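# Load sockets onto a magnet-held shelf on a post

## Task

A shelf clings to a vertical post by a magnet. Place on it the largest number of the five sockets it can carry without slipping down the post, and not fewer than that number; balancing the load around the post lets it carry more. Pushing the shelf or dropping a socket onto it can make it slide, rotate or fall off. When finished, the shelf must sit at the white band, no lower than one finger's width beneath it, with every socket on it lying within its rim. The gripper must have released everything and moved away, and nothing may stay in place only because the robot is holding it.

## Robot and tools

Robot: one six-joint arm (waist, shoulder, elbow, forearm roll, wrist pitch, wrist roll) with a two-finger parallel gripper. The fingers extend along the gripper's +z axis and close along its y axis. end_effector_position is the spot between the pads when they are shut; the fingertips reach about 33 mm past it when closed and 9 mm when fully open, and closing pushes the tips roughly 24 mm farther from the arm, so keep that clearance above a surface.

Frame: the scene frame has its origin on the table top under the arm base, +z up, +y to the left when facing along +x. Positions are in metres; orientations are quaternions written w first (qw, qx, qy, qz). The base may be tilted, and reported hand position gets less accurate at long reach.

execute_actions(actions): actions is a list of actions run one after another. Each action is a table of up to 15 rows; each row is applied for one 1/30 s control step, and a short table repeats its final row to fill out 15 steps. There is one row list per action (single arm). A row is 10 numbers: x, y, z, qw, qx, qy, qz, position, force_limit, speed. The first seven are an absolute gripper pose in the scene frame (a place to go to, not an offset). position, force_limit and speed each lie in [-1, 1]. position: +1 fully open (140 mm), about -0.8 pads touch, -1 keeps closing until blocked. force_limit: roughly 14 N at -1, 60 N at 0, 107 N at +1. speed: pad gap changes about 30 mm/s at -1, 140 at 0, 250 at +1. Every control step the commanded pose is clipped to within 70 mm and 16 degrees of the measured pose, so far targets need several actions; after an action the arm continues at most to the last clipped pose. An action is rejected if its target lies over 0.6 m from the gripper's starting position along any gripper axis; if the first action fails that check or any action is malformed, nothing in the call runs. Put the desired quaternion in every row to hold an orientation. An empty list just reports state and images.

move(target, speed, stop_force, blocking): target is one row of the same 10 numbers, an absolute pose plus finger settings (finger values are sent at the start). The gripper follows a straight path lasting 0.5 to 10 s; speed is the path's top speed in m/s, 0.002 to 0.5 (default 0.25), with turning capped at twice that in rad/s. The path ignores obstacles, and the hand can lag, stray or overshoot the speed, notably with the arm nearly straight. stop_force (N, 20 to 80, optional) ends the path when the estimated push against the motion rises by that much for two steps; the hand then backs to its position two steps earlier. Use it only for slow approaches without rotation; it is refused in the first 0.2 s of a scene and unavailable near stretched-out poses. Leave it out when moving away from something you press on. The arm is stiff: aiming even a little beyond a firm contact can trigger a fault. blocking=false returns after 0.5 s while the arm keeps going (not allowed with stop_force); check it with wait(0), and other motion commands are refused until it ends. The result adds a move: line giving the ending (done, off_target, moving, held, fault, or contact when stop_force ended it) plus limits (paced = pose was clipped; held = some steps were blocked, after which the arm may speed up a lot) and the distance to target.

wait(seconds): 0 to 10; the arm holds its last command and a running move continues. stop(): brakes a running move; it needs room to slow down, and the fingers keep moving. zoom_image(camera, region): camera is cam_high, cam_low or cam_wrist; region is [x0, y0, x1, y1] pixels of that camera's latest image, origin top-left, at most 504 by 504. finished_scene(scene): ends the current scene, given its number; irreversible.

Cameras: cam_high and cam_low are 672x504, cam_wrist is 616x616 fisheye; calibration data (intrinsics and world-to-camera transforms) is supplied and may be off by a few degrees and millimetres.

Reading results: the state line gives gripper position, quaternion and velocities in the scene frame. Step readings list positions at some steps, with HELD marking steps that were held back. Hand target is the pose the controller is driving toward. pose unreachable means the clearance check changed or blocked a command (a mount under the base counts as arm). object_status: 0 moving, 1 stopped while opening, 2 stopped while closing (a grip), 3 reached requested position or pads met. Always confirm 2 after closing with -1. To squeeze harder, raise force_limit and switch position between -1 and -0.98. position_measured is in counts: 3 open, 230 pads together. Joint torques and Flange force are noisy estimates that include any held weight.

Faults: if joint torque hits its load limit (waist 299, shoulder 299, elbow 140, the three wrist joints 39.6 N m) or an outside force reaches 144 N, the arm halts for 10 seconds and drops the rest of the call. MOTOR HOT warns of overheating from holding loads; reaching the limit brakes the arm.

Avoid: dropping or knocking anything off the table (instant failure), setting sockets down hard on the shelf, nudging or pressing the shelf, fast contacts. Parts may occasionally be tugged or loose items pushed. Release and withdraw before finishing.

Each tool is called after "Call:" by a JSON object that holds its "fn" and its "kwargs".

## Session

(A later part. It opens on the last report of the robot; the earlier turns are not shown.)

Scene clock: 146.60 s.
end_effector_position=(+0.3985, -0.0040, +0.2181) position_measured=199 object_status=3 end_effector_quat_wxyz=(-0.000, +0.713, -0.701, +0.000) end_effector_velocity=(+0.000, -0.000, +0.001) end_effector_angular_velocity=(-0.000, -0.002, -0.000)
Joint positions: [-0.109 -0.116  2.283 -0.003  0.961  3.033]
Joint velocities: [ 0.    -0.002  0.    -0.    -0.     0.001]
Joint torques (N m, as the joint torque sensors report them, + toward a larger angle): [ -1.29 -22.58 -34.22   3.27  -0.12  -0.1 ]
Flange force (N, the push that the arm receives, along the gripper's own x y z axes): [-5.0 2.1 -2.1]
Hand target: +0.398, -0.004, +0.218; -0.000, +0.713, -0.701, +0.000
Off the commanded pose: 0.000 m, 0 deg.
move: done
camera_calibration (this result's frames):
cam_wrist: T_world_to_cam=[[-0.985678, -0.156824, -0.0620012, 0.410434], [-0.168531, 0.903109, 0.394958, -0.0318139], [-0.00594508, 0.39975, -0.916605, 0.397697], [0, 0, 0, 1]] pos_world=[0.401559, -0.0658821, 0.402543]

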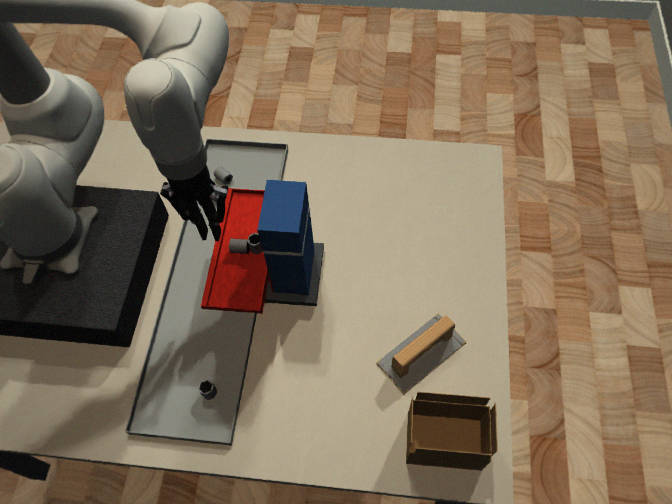

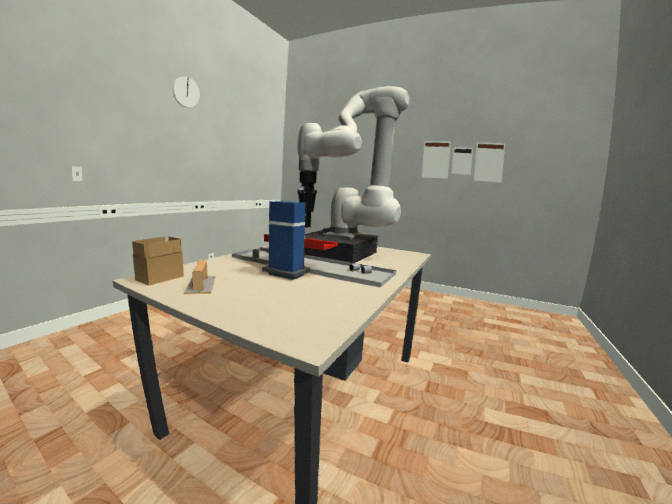

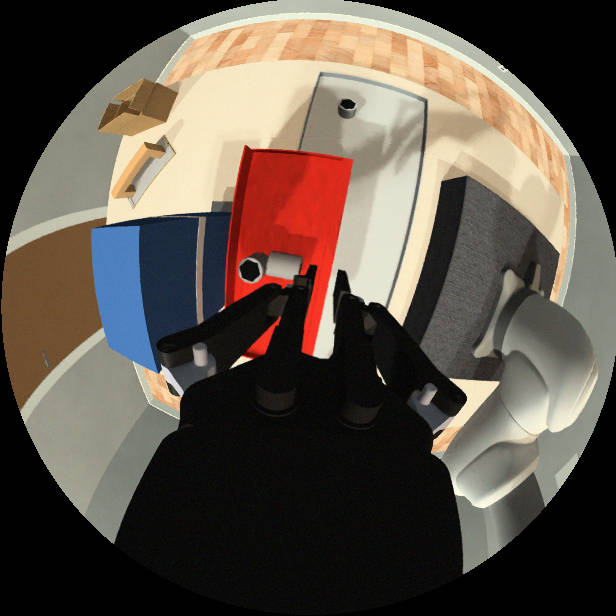

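Accept capacity 1.

Call:
{"fn": "move", "kwargs": {"target": [0.45,-0.002,0.23,0,1,0,0,-0.15,0,0], "speed": 0.4}}

Call:
{"fn": "move", "kwargs": {"target": [0.45,-0.002,0.161,0,1,0,0,-0.15,0,0], "speed": 0.08}}

Call:
{"fn": "move", "kwargs": {"target": [0.45,-0.002,0.161,0,1,0,0,-1,-0.5,0]}}

Call:
{"fn": "move", "kwargs": {"target": [0.44,0,0.22,0,1,0,0,-1,-0.5,0]}}

Call:
{"fn": "move", "kwargs": {"target": [0.34,-0.23,0.21,0,0.713,-0.701,0,-1,-0.5,0], "speed": 0.4}}

Call:
{"fn": "move", "kwargs": {"target": [0.34,-0.23,0.046,0,0.713,-0.701,0,-1,-0.5,0], "speed": 0.12}}

Call:
{"fn": "move", "kwargs": {"target": [0.34,-0.23,0.046,0,0.713,-0.701,0,-0.3,0,0]}}

Call:
{"fn": "move", "kwargs": {"target": [0.34,-0.23,0.22,0,0.713,-0.701,0,-0.3,0,0]}}

Call:
{"fn": "move", "kwargs": {"target": [0.398,-0.004,0.2,0,0.713,-0.701,0,-0.55,-0.3,0]}}

Call:
{"fn": "move", "kwargs": {"target": [0.398,-0.004,0.157,0,0.713,-0.701,0,-0.55,-0.3,0], "speed": 0.04}}

Call:
{"fn": "move", "kwargs": {"target": [0.398,-0.004,0.157,0,0.713,-0.701,0,-1,-0.3,-1]}}

Call:
{"fn": "move", "kwargs": {"target": [0.3985,-0.004,0.216,0,0.713,-0.701,0,-1,-0.3,-1], "speed": 0.03}}

Call:
{"fn": "move", "kwargs": {"target": [0.3985,-0.004,0.216,0,0.713,-0.701,0,-0.55,-0.3,-1]}}

Call:
{"fn": "move", "kwargs": {"target": [0.395,-0.05,0.4,0,0.713,-0.701,0,-0.55,-0.3,-1]}}

Scene clock: 157.53 s.
end_effector_position=(+0.4500, -0.0020, +0.2300) position_measured=148 object_status=3 end_effector_quat_wxyz=(+0.000, +1.000, -0.000, +0.000) end_effector_velocity=(+0.000, -0.000, -0.001) end_effector_angular_velocity=(+0.003, +0.002, +0.010)
Joint positions: [-0.094 -0.042  2.19  -0.004  0.981  1.496]
Joint velocities: [-0.002  0.002 -0.001  0.003  0.    -0.014]
Joint torques (N m, as the joint torque sensors report them, + toward a larger angle): [  0.18 -31.74 -35.05   3.43  -0.38   0.5 ]
Flange force (N, the push that the arm receives, along the gripper's own x y z axes): [-0.7 0.0 -0.3]
Hand target: +0.450, -0.002, +0.230; -0.000, +1.000, +0.000, -0.000
Off the commanded pose: 0.000 m, 0 deg.
move: done
camera_calibration (this result's frames):
cam_wrist: T_world_to_cam=[[0.13945, -0.988312, -0.0615866, -0.0458223], [-0.905955, -0.152442, 0.394977, 0.300041], [-0.399749, 0.00071527, -0.916624, 0.584582], [0, 0, 0, 1]] pos_world=[0.5119, 0.0000339592, 0.414511]

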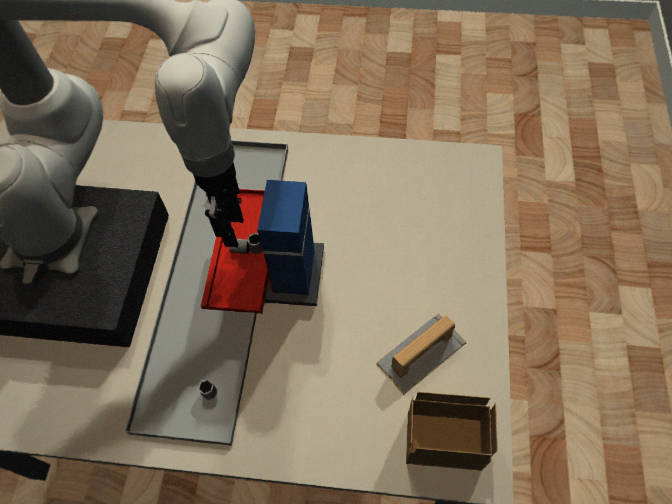

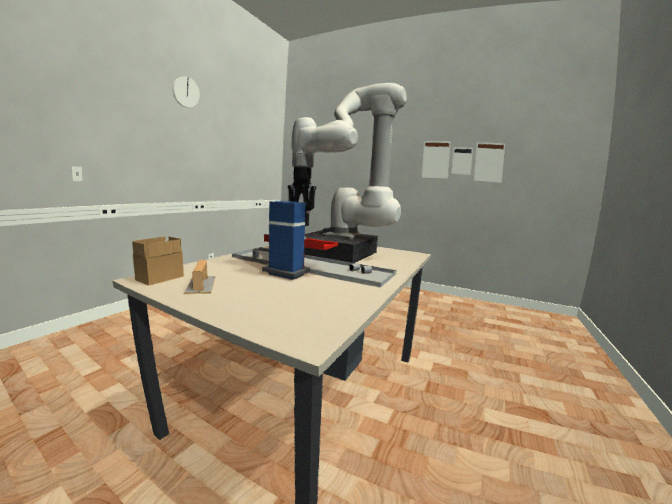

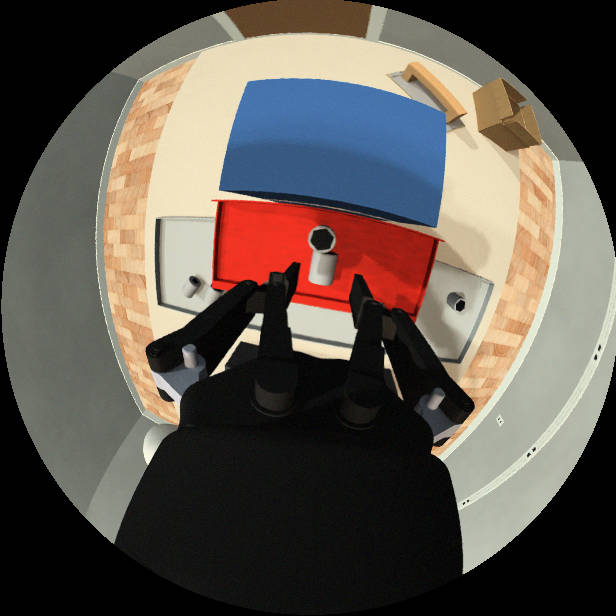

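Scene clock: 158.77 s.
end_effector_position=(+0.4501, -0.0020, +0.1611) position_measured=148 object_status=3 end_effector_quat_wxyz=(+0.000, +1.000, -0.000, -0.000) end_effector_velocity=(+0.000, +0.000, -0.001) end_effector_angular_velocity=(+0.000, -0.001, +0.000)
Joint positions: [-0.094  0.045  2.258 -0.004  0.825  1.495]
Joint velocities: [ 0.001  0.001  0.001  0.    -0.004  0.001]
Joint torques (N m, as the joint torque sensors report them, + toward a larger angle): [ -0.53 -35.83 -29.86   2.84   0.12   0.13]
Flange force (N, the push that the arm receives, along the gripper's own x y z axes): [-0.2 -2.5 -1.9]
Hand target: +0.450, -0.002, +0.161; +0.000, +1.000, -0.000, -0.000
Off the commanded pose: 0.000 m, 0 deg.
move: done
camera_calibration (this result's frames):
cam_wrist: T_world_to_cam=[[0.140044, -0.988217, -0.0617694, -0.0503454], [-0.905857, -0.15306, 0.394963, 0.327369], [-0.399763, 0.000642189, -0.916618, 0.521437], [0, 0, 0, 1]] pos_world=[0.512051, 0.000019928, 0.34555]

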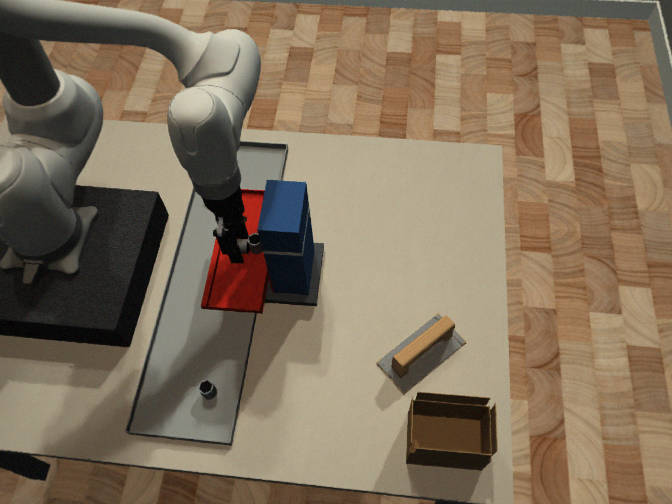

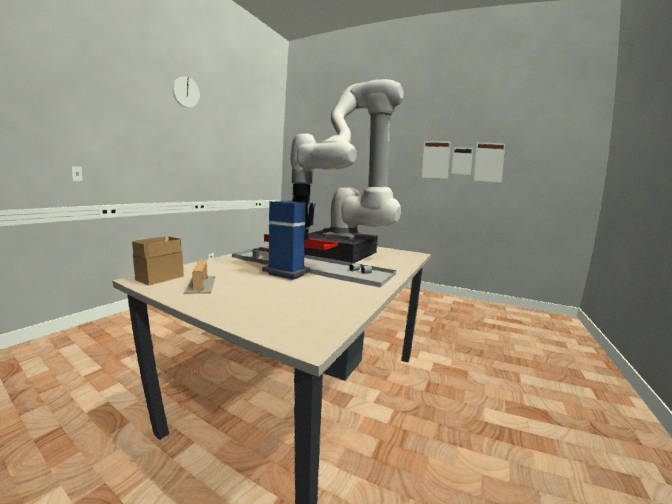

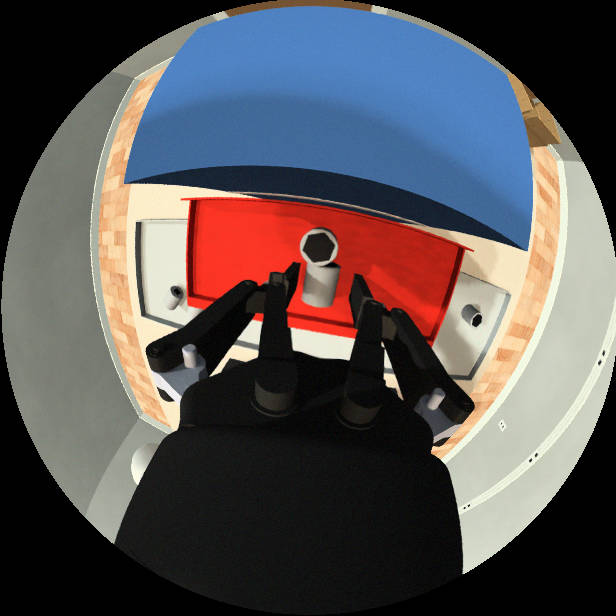

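Scene clock: 159.47 s.
end_effector_position=(+0.4500, -0.0020, +0.1609) position_measured=185 object_status=2 end_effector_quat_wxyz=(+0.000, +1.000, +0.000, -0.000) end_effector_velocity=(-0.000, +0.000, -0.000) end_effector_angular_velocity=(+0.001, +0.001, -0.003)
Joint positions: [-0.094  0.045  2.258 -0.004  0.825  1.495]
Joint velocities: [-0.     0.001  0.     0.002 -0.     0.001]
Joint torques (N m, as the joint torque sensors report them, + toward a larger angle): [ -1.43 -31.39 -25.87   2.96  -0.09   0.13]
Flange force (N, the push that the arm receives, along the gripper's own x y z axes): [0.3 -3.7 -11.9]
Hand target: +0.450, -0.002, +0.161; +0.000, +1.000, -0.000, -0.000
Off the commanded pose: 0.000 m, 0 deg.
move: done
camera_calibration (this result's frames):
cam_wrist: T_world_to_cam=[[0.140133, -0.988202, -0.0618014, -0.0503606], [-0.905793, -0.153155, 0.395073, 0.327261], [-0.399878, 0.000616376, -0.916568, 0.521315], [0, 0, 0, 1]] pos_world=[0.51195, 0.0000337351, 0.345416]

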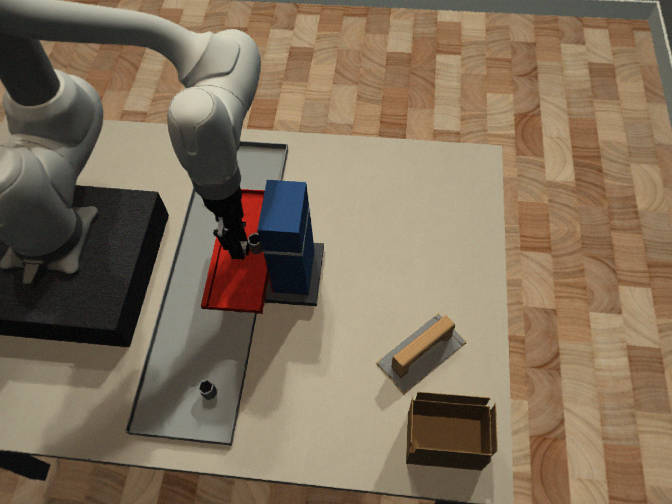

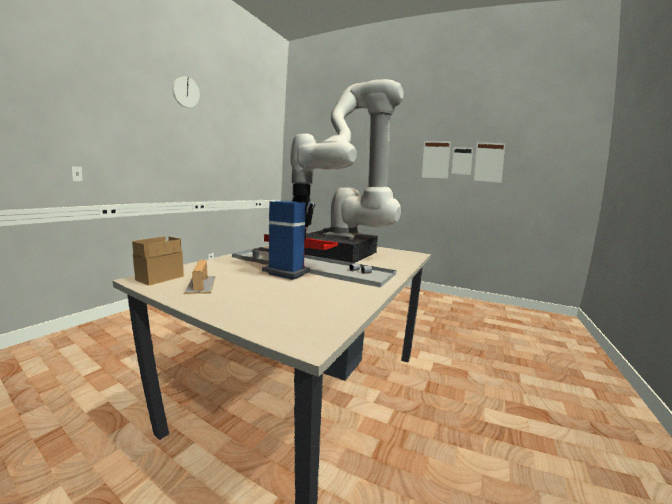

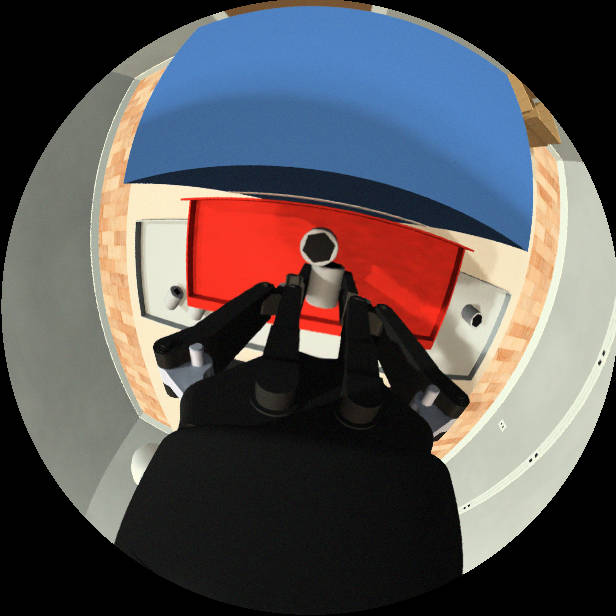

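Scene clock: 160.33 s.
end_effector_position=(+0.4399, +0.0000, +0.2199) position_measured=185 object_status=2 end_effector_quat_wxyz=(-0.000, +1.000, +0.000, -0.000) end_effector_velocity=(+0.000, +0.000, +0.002) end_effector_angular_velocity=(+0.000, -0.001, +0.000)
Joint positions: [-0.091 -0.047  2.217 -0.004  0.959  1.498]
Joint velocities: [ 0.    -0.002 -0.002  0.     0.003 -0.   ]
Joint torques (N m, as the joint torque sensors report them, + toward a larger angle): [ -1.43 -31.08 -35.19   3.15  -0.53   0.01]
Flange force (N, the push that the arm receives, along the gripper's own x y z axes): [-0.4 -4.4 0.7]
Hand target: +0.440, +0.000, +0.220; -0.000, +1.000, +0.000, +0.000
Off the commanded pose: 0.000 m, 0 deg.
move: done
camera_calibration (this result's frames):
cam_wrist: T_world_to_cam=[[0.140146, -0.988196, -0.0618675, -0.0432768], [-0.905837, -0.153193, 0.394957, 0.295198], [-0.399773, 0.000690038, -0.916614, 0.571309], [0, 0, 0, 1]] pos_world=[0.50186, 0.00206206, 0.404402]

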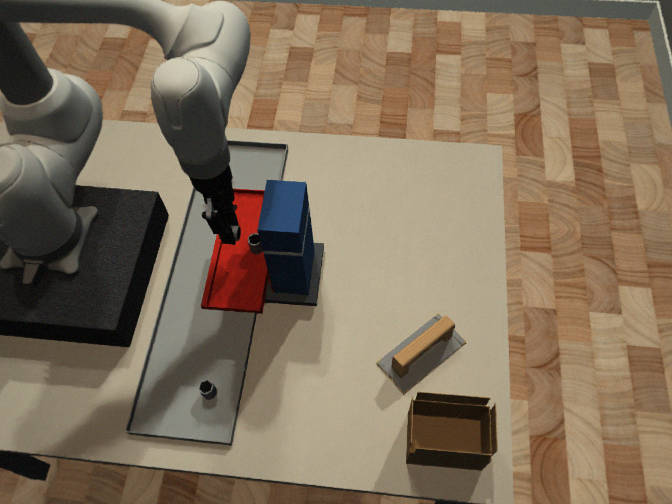

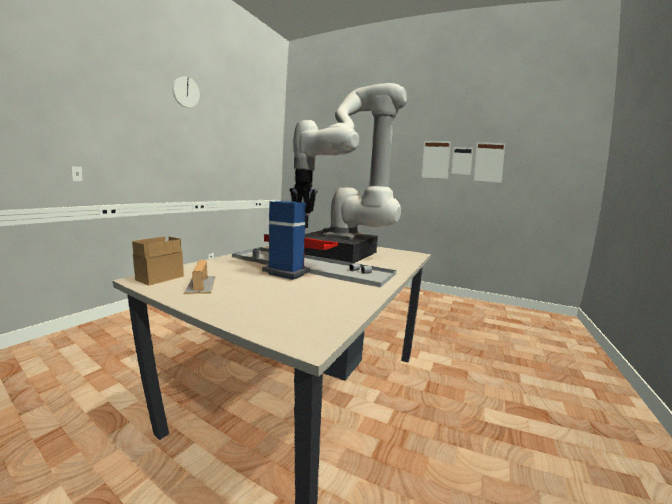

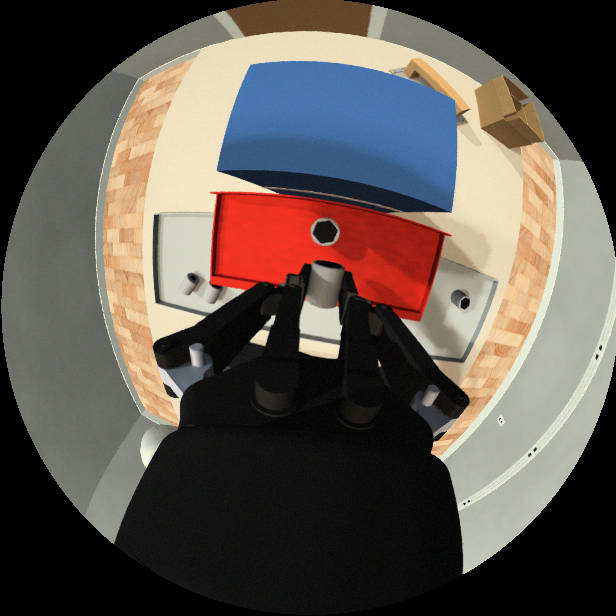

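Scene clock: 162.80 s.
end_effector_position=(+0.3398, -0.2301, +0.2100) position_measured=185 object_status=2 end_effector_quat_wxyz=(+0.000, +0.713, -0.701, +0.000) end_effector_velocity=(-0.001, -0.002, +0.001) end_effector_angular_velocity=(-0.002, -0.001, -0.009)
Joint positions: [-0.701 -0.085  2.274  0.006  0.94   2.436]
Joint velocities: [-0.004 -0.    -0.001 -0.001 -0.     0.006]
Joint torques (N m, as the joint torque sensors report them, + toward a larger angle): [ -5.06 -25.93 -33.65   3.32  -0.2    0.08]
Flange force (N, the push that the arm receives, along the gripper's own x y z axes): [-10.2 -7.7 -1.2]
Hand target: +0.340, -0.230, +0.210; +0.000, +0.713, -0.701, +0.000
Off the commanded pose: 0.000 m, 0 deg.
move: done
camera_calibration (this result's frames):
cam_wrist: T_world_to_cam=[[-0.985569, -0.157558, -0.0618851, 0.316372], [-0.16916, 0.90318, 0.394525, 0.165977], [-0.00626735, 0.3993, -0.916799, 0.480368], [0, 0, 0, 1]] pos_world=[0.342893, -0.291871, 0.394497]

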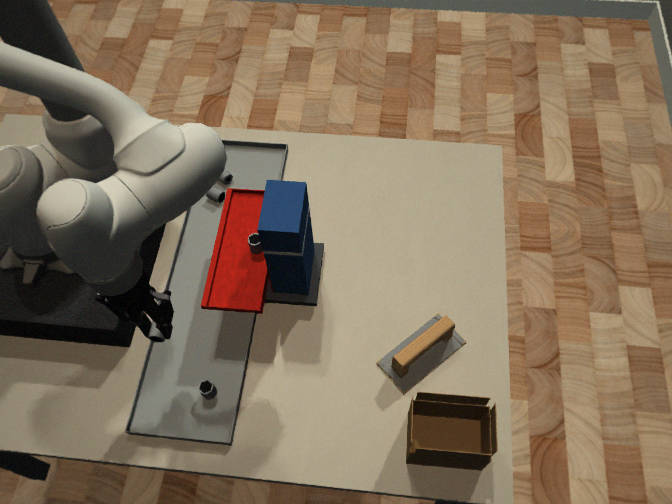

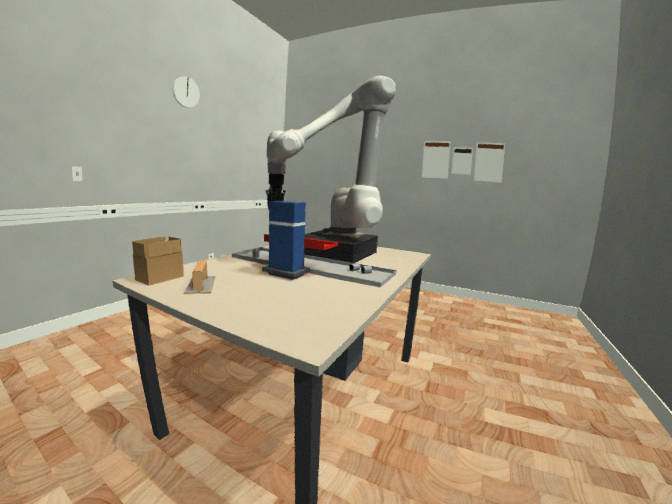

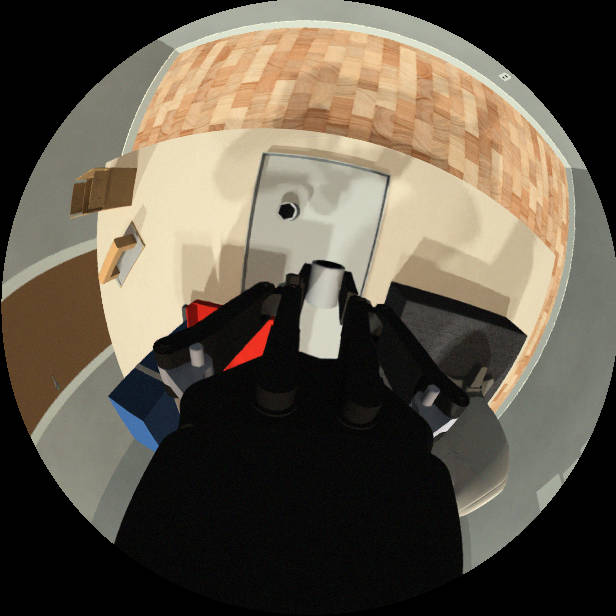

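Scene clock: 164.60 s.
end_effector_position=(+0.3402, -0.2302, +0.0459) position_measured=185 object_status=2 end_effector_quat_wxyz=(+0.000, +0.713, -0.701, +0.000) end_effector_velocity=(-0.000, -0.001, -0.002) end_effector_angular_velocity=(+0.000, -0.000, -0.002)
Joint positions: [-0.698  0.19   2.409  0.01   0.529  2.434]
Joint velocities: [-0.002  0.004  0.001  0.    -0.004 -0.   ]
Joint torques (N m, as the joint torque sensors report them, + toward a larger angle): [ -0.96 -43.74 -22.05   2.    -0.25   0.12]
Flange force (N, the push that the arm receives, along the gripper's own x y z axes): [-1.4 -2.1 3.6]
Hand target: +0.340, -0.230, +0.046; +0.000, +0.713, -0.701, +0.000
Off the commanded pose: 0.000 m, 0 deg.
move: done
camera_calibration (this result's frames):
cam_wrist: T_world_to_cam=[[-0.985712, -0.156731, -0.0617068, 0.306809], [-0.168328, 0.903188, 0.394864, 0.230596], [-0.00615444, 0.399609, -0.916665, 0.33006], [0, 0, 0, 1]] pos_world=[0.343272, -0.29208, 0.230433]

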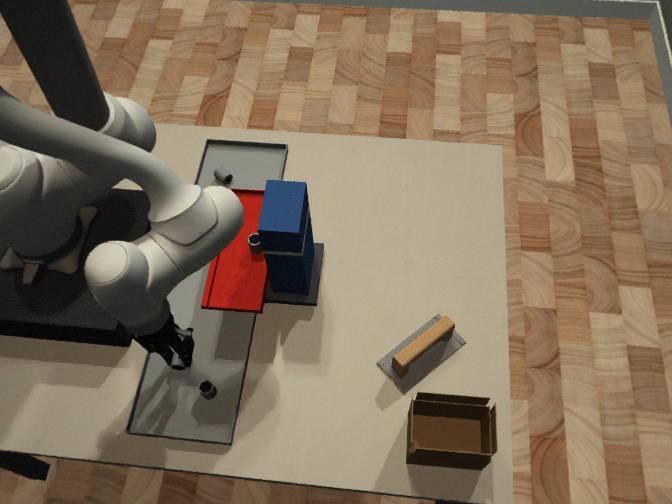

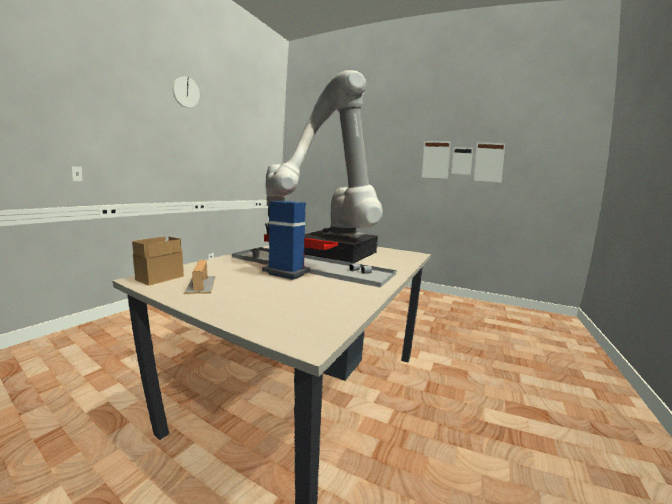

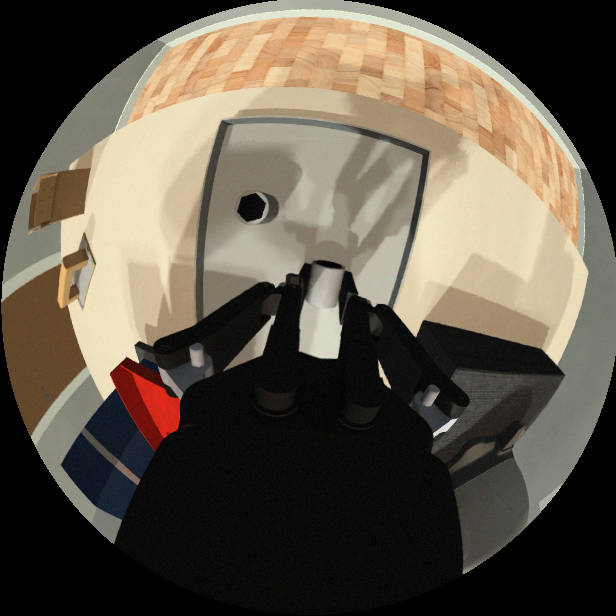

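Scene clock: 165.30 s.
end_effector_position=(+0.3400, -0.2300, +0.0460) position_measured=167 object_status=3 end_effector_quat_wxyz=(+0.000, +0.713, -0.701, -0.000) end_effector_velocity=(+0.000, +0.000, +0.000) end_effector_angular_velocity=(+0.000, +0.000, -0.000)
Joint positions: [-0.698  0.19   2.41   0.01   0.529  2.433]
Joint velocities: [ 0.     0.    -0.    -0.     0.     0.001]
Joint torques (N m, as the joint torque sensors report them, + toward a larger angle): [ -2.38 -43.25 -21.62   1.96  -0.28  -0.04]
Flange force (N, the push that the arm receives, along the gripper's own x y z axes): [-4.1 -5.1 2.9]
Hand target: +0.340, -0.230, +0.046; -0.000, +0.713, -0.701, +0.000
Off the commanded pose: 0.000 m, 0 deg.
move: done
camera_calibration (this result's frames):
cam_wrist: T_world_to_cam=[[-0.985688, -0.156855, -0.0617753, 0.306635], [-0.168468, 0.903105, 0.394994, 0.230396], [-0.00616715, 0.399748, -0.916604, 0.330019], [0, 0, 0, 1]] pos_world=[0.343096, -0.291899, 0.230434]

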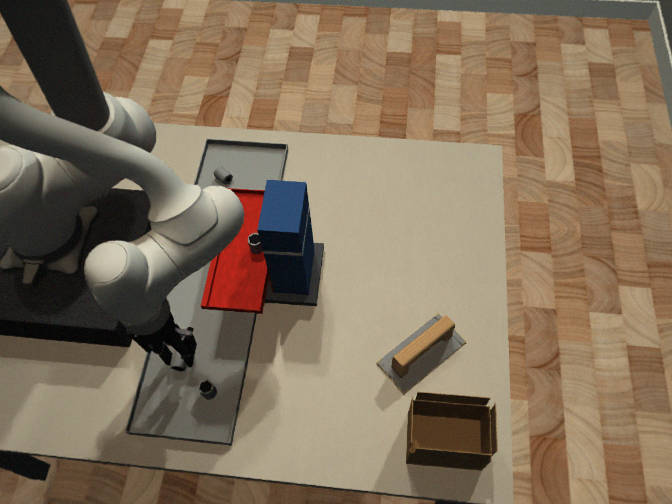

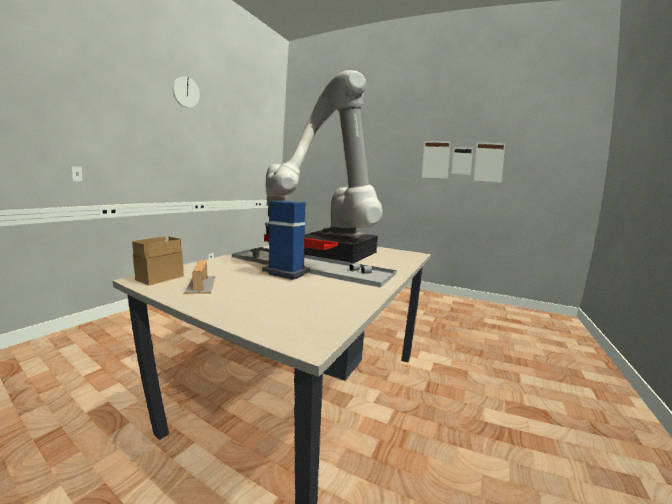

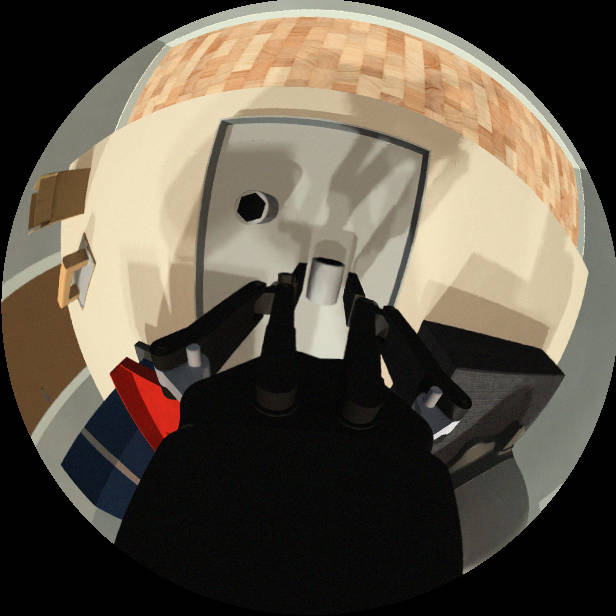

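Scene clock: 166.53 s.
end_effector_position=(+0.3398, -0.2298, +0.2201) position_measured=167 object_status=3 end_effector_quat_wxyz=(-0.000, +0.713, -0.701, -0.000) end_effector_velocity=(+0.000, -0.000, +0.001) end_effector_angular_velocity=(-0.000, -0.000, -0.000)
Joint positions: [-0.701 -0.098  2.263  0.006  0.964  2.436]
Joint velocities: [-0.    -0.002 -0.002  0.     0.003 -0.   ]
Joint torques (N m, as the joint torque sensors report them, + toward a larger angle): [ -1.19 -22.26 -34.35   3.18  -0.3    0.29]
Flange force (N, the push that the arm receives, along the gripper's own x y z axes): [-5.6 2.6 -4.1]
Hand target: +0.340, -0.230, +0.220; -0.000, +0.713, -0.701, -0.000
Off the commanded pose: 0.000 m, 0 deg.
move: done
camera_calibration (this result's frames):
cam_wrist: T_world_to_cam=[[-0.985655, -0.157003, -0.0619183, 0.317225], [-0.168661, 0.903048, 0.395042, 0.161431], [-0.00610751, 0.399818, -0.916574, 0.48952], [0, 0, 0, 1]] pos_world=[0.342892, -0.291693, 0.404552]

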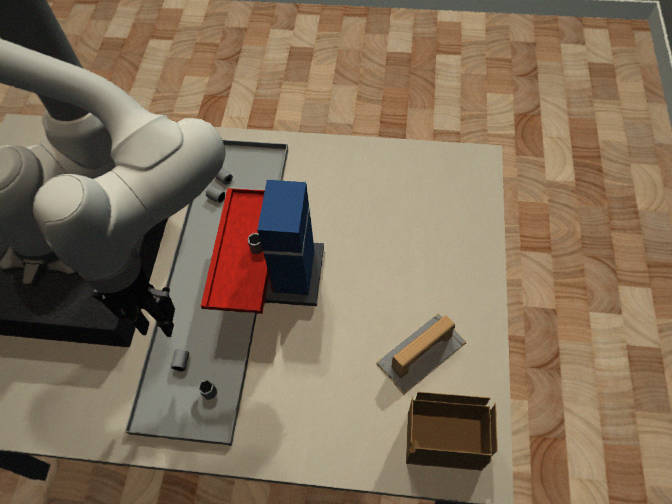

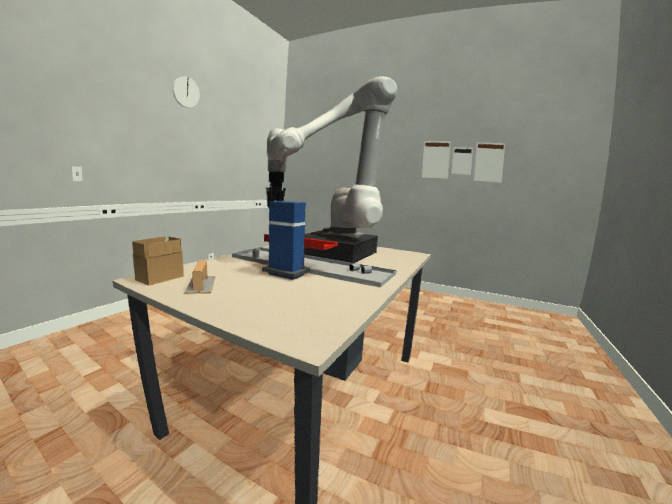

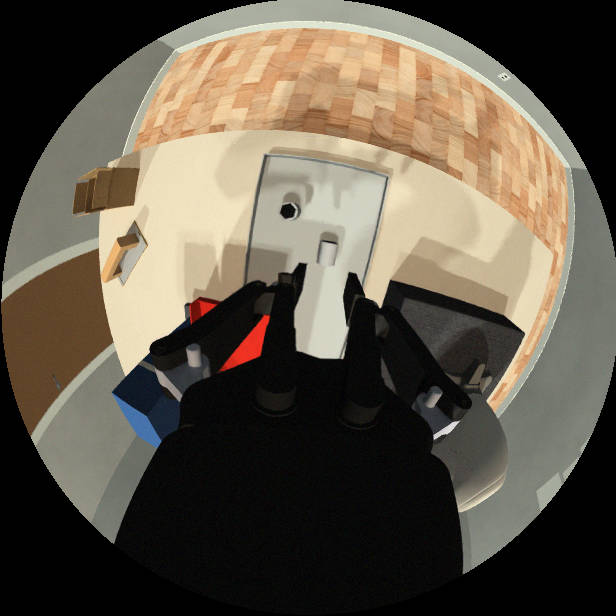

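Scene clock: 168.03 s.
end_effector_position=(+0.3982, -0.0039, +0.2000) position_measured=199 object_status=3 end_effector_quat_wxyz=(-0.000, +0.713, -0.701, -0.000) end_effector_velocity=(+0.001, +0.001, -0.000) end_effector_angular_velocity=(-0.001, +0.001, +0.000)
Joint positions: [-0.11  -0.093  2.303 -0.003  0.918  3.032]
Joint velocities: [ 0.004  0.003 -0.002 -0.001 -0.     0.004]
Joint torques (N m, as the joint torque sensors report them, + toward a larger angle): [  0.25 -26.14 -32.65   3.21  -0.35  -0.03]
Flange force (N, the push that the arm receives, along the gripper's own x y z axes): [-0.1 -3.1 0.5]
Hand target: +0.398, -0.004, +0.200; -0.000, +0.713, -0.701, -0.000
Off the commanded pose: 0.000 m, 0 deg.
move: done
camera_calibration (this result's frames):
cam_wrist: T_world_to_cam=[[-0.98569, -0.156803, -0.0618777, 0.409049], [-0.168458, 0.902894, 0.395481, -0.0249051], [-0.00614346, 0.400245, -0.916388, 0.381139], [0, 0, 0, 1]] pos_world=[0.401341, -0.0659224, 0.384432]

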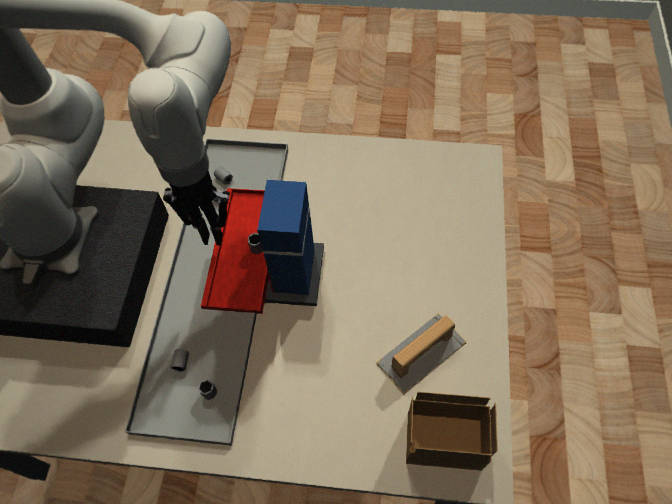

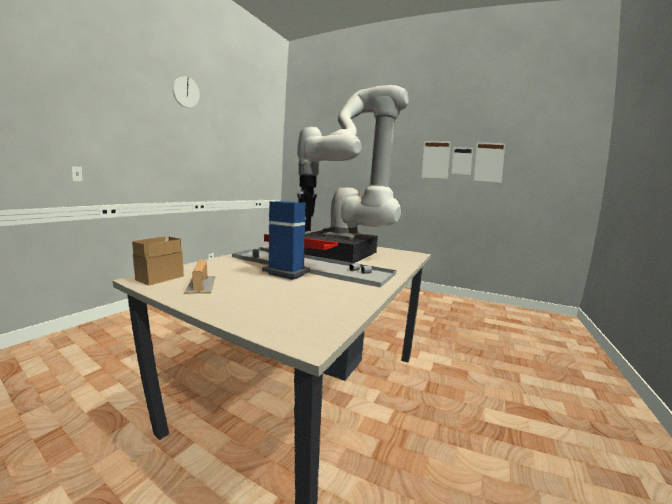

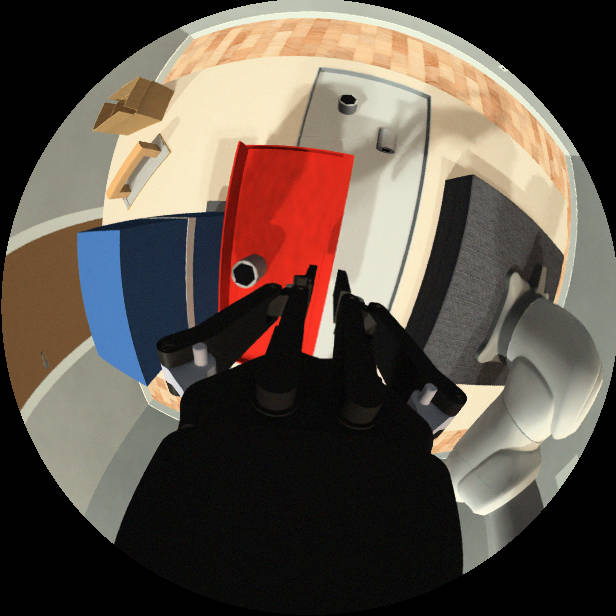

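Scene clock: 169.43 s.
end_effector_position=(+0.3981, -0.0040, +0.1571) position_measured=199 object_status=3 end_effector_quat_wxyz=(+0.000, +0.713, -0.701, +0.000) end_effector_velocity=(-0.000, -0.000, -0.001) end_effector_angular_velocity=(-0.000, +0.001, +0.002)
Joint positions: [-0.11  -0.032  2.347 -0.004  0.813  3.033]
Joint velocities: [ 0.     0.002  0.002 -0.    -0.003 -0.001]
Joint torques (N m, as the joint torque sensors report them, + toward a larger angle): [ -0.49 -26.92 -30.47   2.99  -0.37   0.13]
Flange force (N, the push that the arm receives, along the gripper's own x y z axes): [-2.8 2.7 -3.1]
Hand target: +0.398, -0.004, +0.157; +0.000, +0.713, -0.701, +0.000
Off the commanded pose: 0.000 m, 0 deg.
move: done
camera_calibration (this result's frames):
cam_wrist: T_world_to_cam=[[-0.985691, -0.15682, -0.0618081, 0.406198], [-0.16845, 0.903139, 0.394924, -0.00778238], [-0.00611066, 0.399684, -0.916632, 0.341859], [0, 0, 0, 1]] pos_world=[0.401164, -0.0659072, 0.341539]

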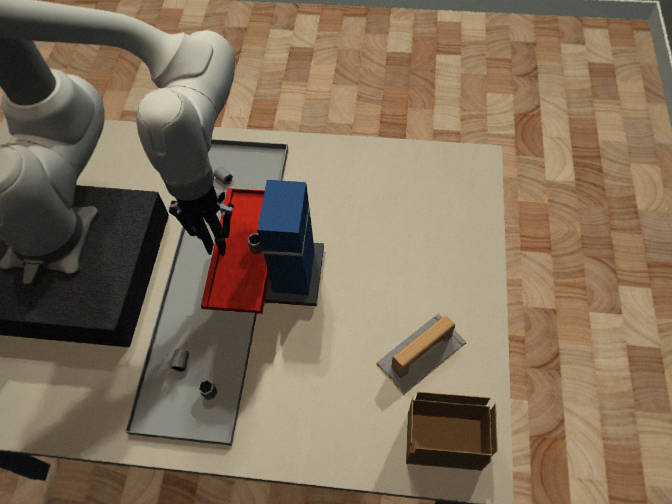

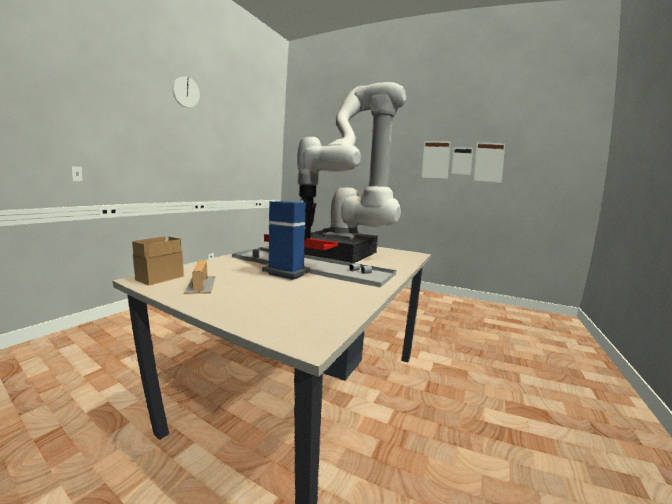

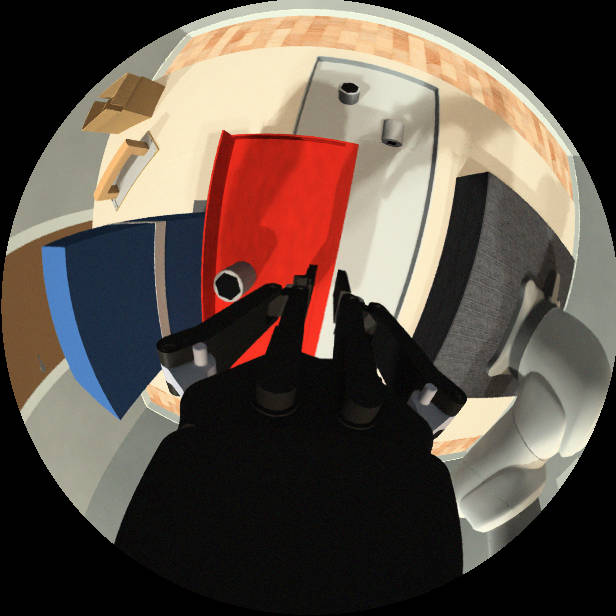

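Scene clock: 170.13 s.
end_effector_position=(+0.3980, -0.0040, +0.1570) position_measured=216 object_status=2 end_effector_quat_wxyz=(+0.000, +0.713, -0.701, +0.000) end_effector_velocity=(+0.000, -0.001, +0.000) end_effector_angular_velocity=(-0.000, -0.001, -0.001)
Joint positions: [-0.11  -0.032  2.347 -0.004  0.813  3.033]
Joint velocities: [-0.002 -0.001 -0.    -0.     0.    -0.001]
Joint torques (N m, as the joint torque sensors report them, + toward a larger angle): [ -1.29 -27.1  -24.45   2.39   1.74  -0.25]
Flange force (N, the push that the arm receives, along the gripper's own x y z axes): [-5.0 -7.7 -3.3]
Hand target: +0.398, -0.004, +0.157; +0.000, +0.713, -0.701, +0.000
Off the commanded pose: 0.000 m, 0 deg.
move: done
camera_calibration (this result's frames):
cam_wrist: T_world_to_cam=[[-0.985683, -0.156864, -0.0618224, 0.406142], [-0.168496, 0.903132, 0.394919, -0.00774127], [-0.00611484, 0.399682, -0.916634, 0.341779], [0, 0, 0, 1]] pos_world=[0.401113, -0.0659022, 0.341452]

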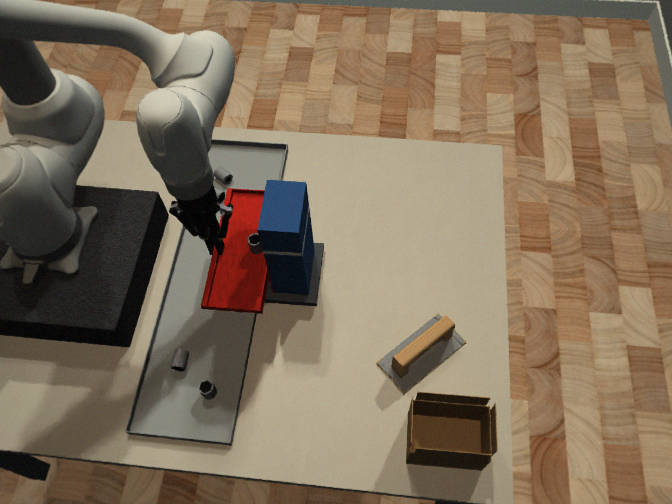

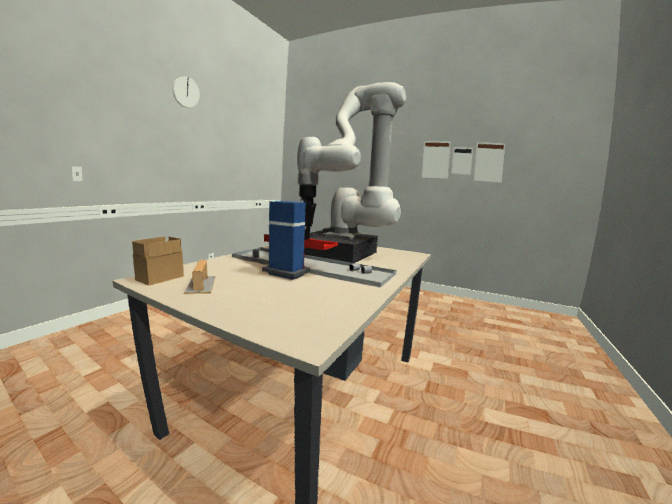

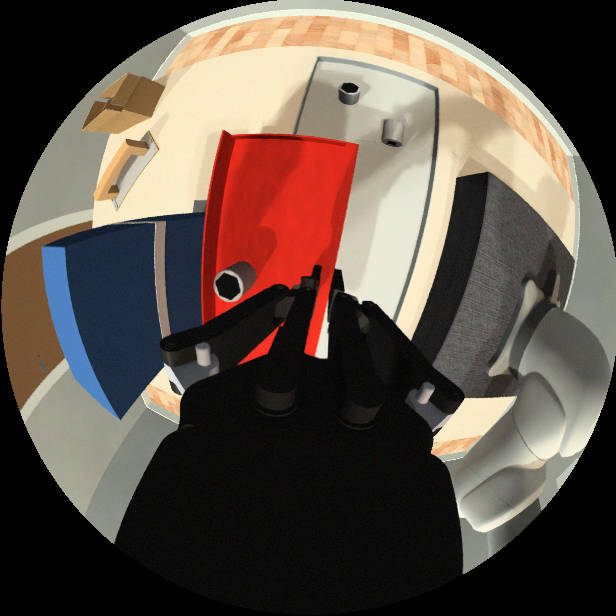

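Scene clock: 172.40 s.
end_effector_position=(+0.3984, -0.0040, +0.2159) position_measured=216 object_status=2 end_effector_quat_wxyz=(-0.000, +0.713, -0.701, -0.000) end_effector_velocity=(+0.000, -0.000, +0.002) end_effector_angular_velocity=(+0.001, -0.001, -0.003)
Joint positions: [-0.109 -0.113  2.285 -0.003  0.956  3.033]
Joint velocities: [-0.002 -0.002 -0.002  0.001  0.003  0.   ]
Joint torques (N m, as the joint torque sensors report them, + toward a larger angle): [ -1.83 -25.45 -41.31   3.25  -1.98  -0.02]
Flange force (N, the push that the arm receives, along the gripper's own x y z axes): [-6.1 7.9 5.6]
Hand target: +0.398, -0.004, +0.216; -0.000, +0.713, -0.701, -0.000
Off the commanded pose: 0.000 m, 0 deg.
move: done
camera_calibration (this result's frames):
cam_wrist: T_world_to_cam=[[-0.985677, -0.156912, -0.0618041, 0.410142], [-0.168532, 0.903091, 0.394999, -0.0310072], [-0.00616539, 0.399757, -0.9166, 0.39583], [0, 0, 0, 1]] pos_world=[0.401482, -0.0658774, 0.400414]

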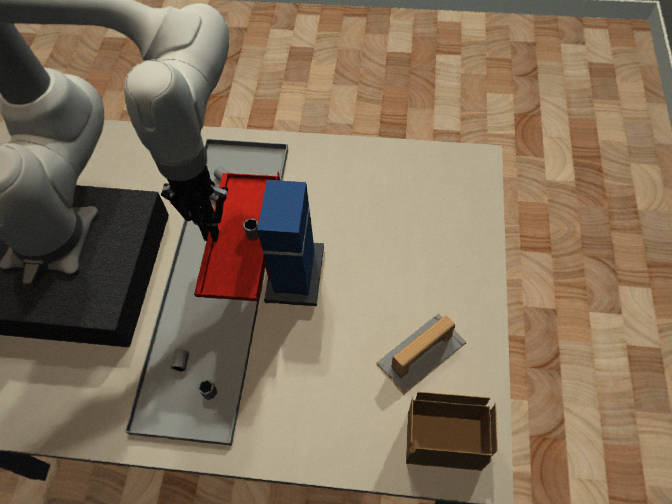

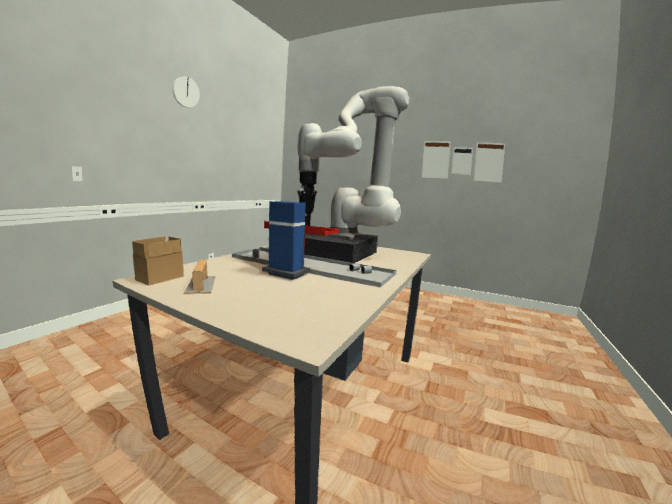

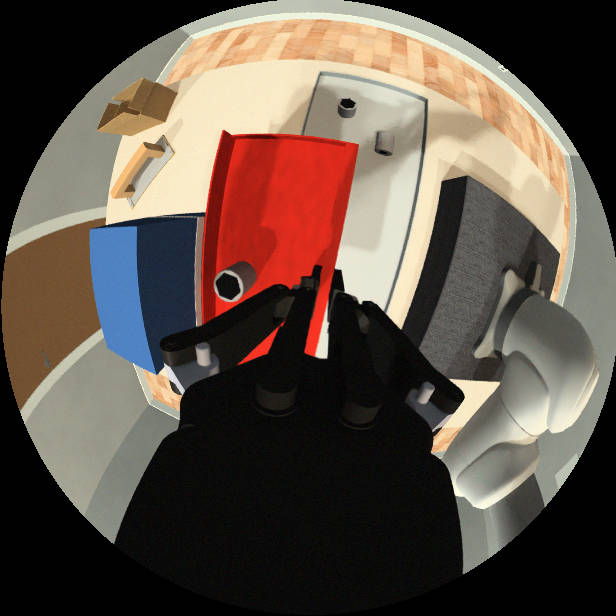

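Scene clock: 173.10 s.
end_effector_position=(+0.3985, -0.0040, +0.2161) position_measured=199 object_status=3 end_effector_quat_wxyz=(-0.000, +0.713, -0.701, +0.000) end_effector_velocity=(+0.000, +0.001, +0.001) end_effector_angular_velocity=(+0.001, -0.002, +0.001)
Joint positions: [-0.109 -0.113  2.285 -0.003  0.956  3.033]
Joint velocities: [ 0.001 -0.002 -0.     0.001 -0.    -0.001]
Joint torques (N m, as the joint torque sensors report them, + toward a larger angle): [ -0.23 -23.75 -33.96   3.32  -0.32   0.17]
Flange force (N, the push that the arm receives, along the gripper's own x y z axes): [-2.0 0.6 -1.6]
Hand target: +0.398, -0.004, +0.216; -0.000, +0.713, -0.701, +0.000
Off the commanded pose: 0.000 m, 0 deg.
move: done
camera_calibration (this result's frames):
cam_wrist: T_world_to_cam=[[-0.985679, -0.156825, -0.061989, 0.410306], [-0.168526, 0.903109, 0.394959, -0.0310231], [-0.00595653, 0.39975, -0.916605, 0.395862], [0, 0, 0, 1]] pos_world=[0.40156, -0.0658824, 0.400536]

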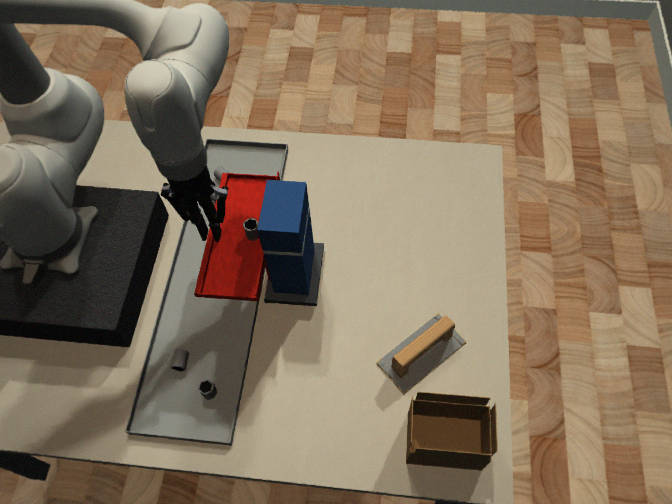

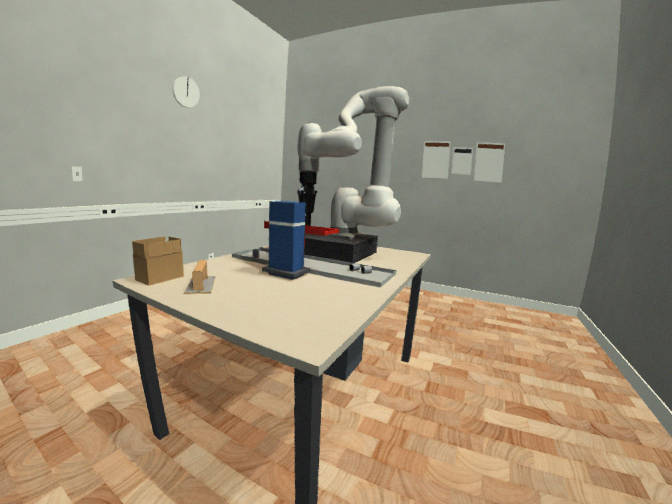

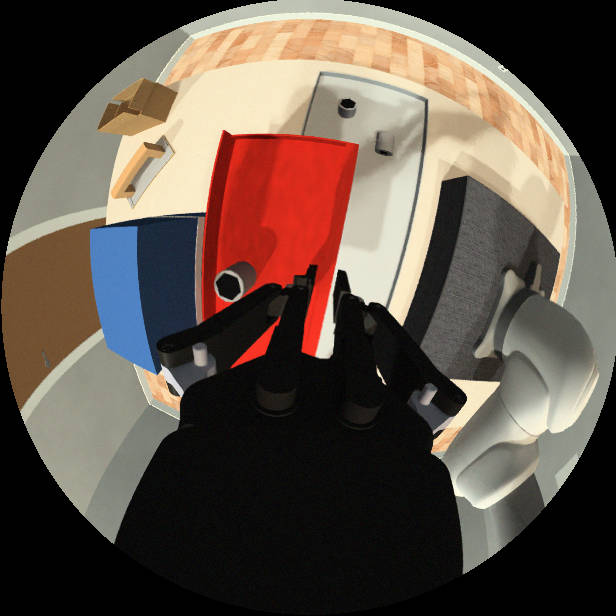

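Scene clock: 174.37 s.
end_effector_position=(+0.3946, -0.0499, +0.4000) position_measured=199 object_status=3 end_effector_quat_wxyz=(-0.000, +0.713, -0.701, +0.000) end_effector_velocity=(+0.000, -0.001, +0.002) end_effector_angular_velocity=(+0.001, -0.001, -0.000)
Joint positions: [-0.227 -0.26   2.038 -0.001  1.349  2.914]
Joint velocities: [-0.002 -0.001 -0.003  0.001  0.003 -0.002]
Joint torques (N m, as the joint torque sensors report them, + toward a larger angle): [ -0.18 -16.03 -40.99   4.04  -0.08   0.07]
Flange force (N, the push that the arm receives, along the gripper's own x y z axes): [-1.6 -0.7 0.7]
Hand target: +0.395, -0.050, +0.400; -0.000, +0.713, -0.701, +0.000
Off the commanded pose: 0.000 m, 0 deg.
move: done
camera_calibration (this result's frames):
cam_wrist: T_world_to_cam=[[-0.985652, -0.157041, -0.0618716, 0.410625], [-0.168678, 0.903102, 0.394912, -0.0627487], [-0.00614111, 0.399682, -0.916633, 0.582845], [0, 0, 0, 1]] pos_world=[0.397728, -0.111799, 0.584442]

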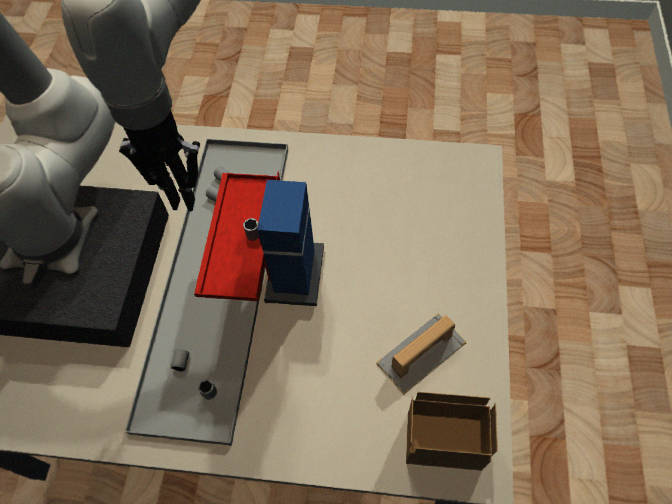

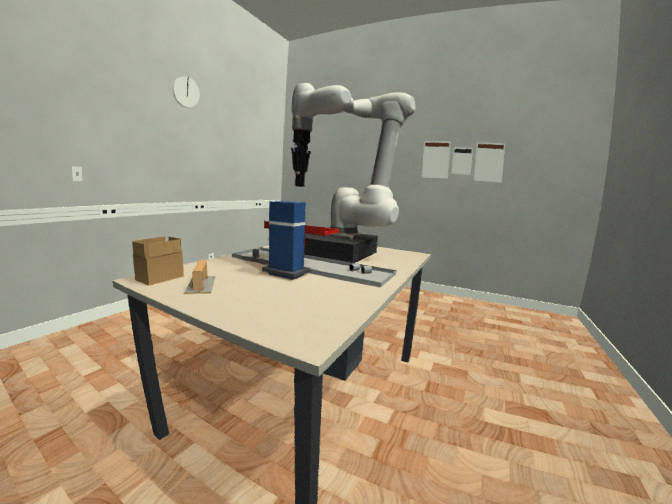

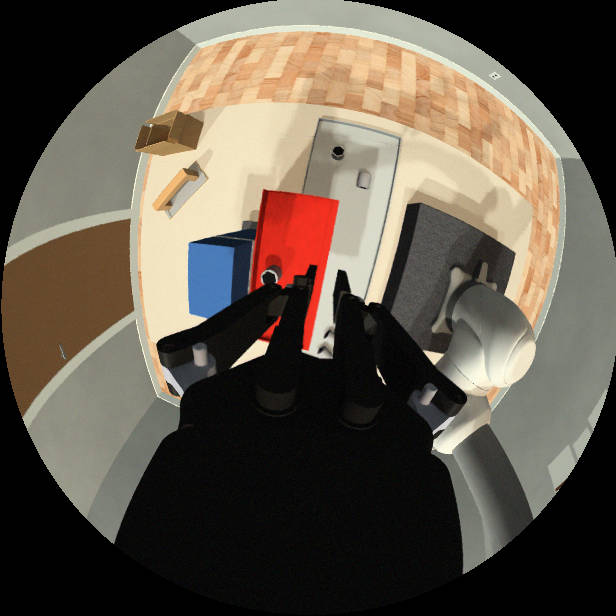

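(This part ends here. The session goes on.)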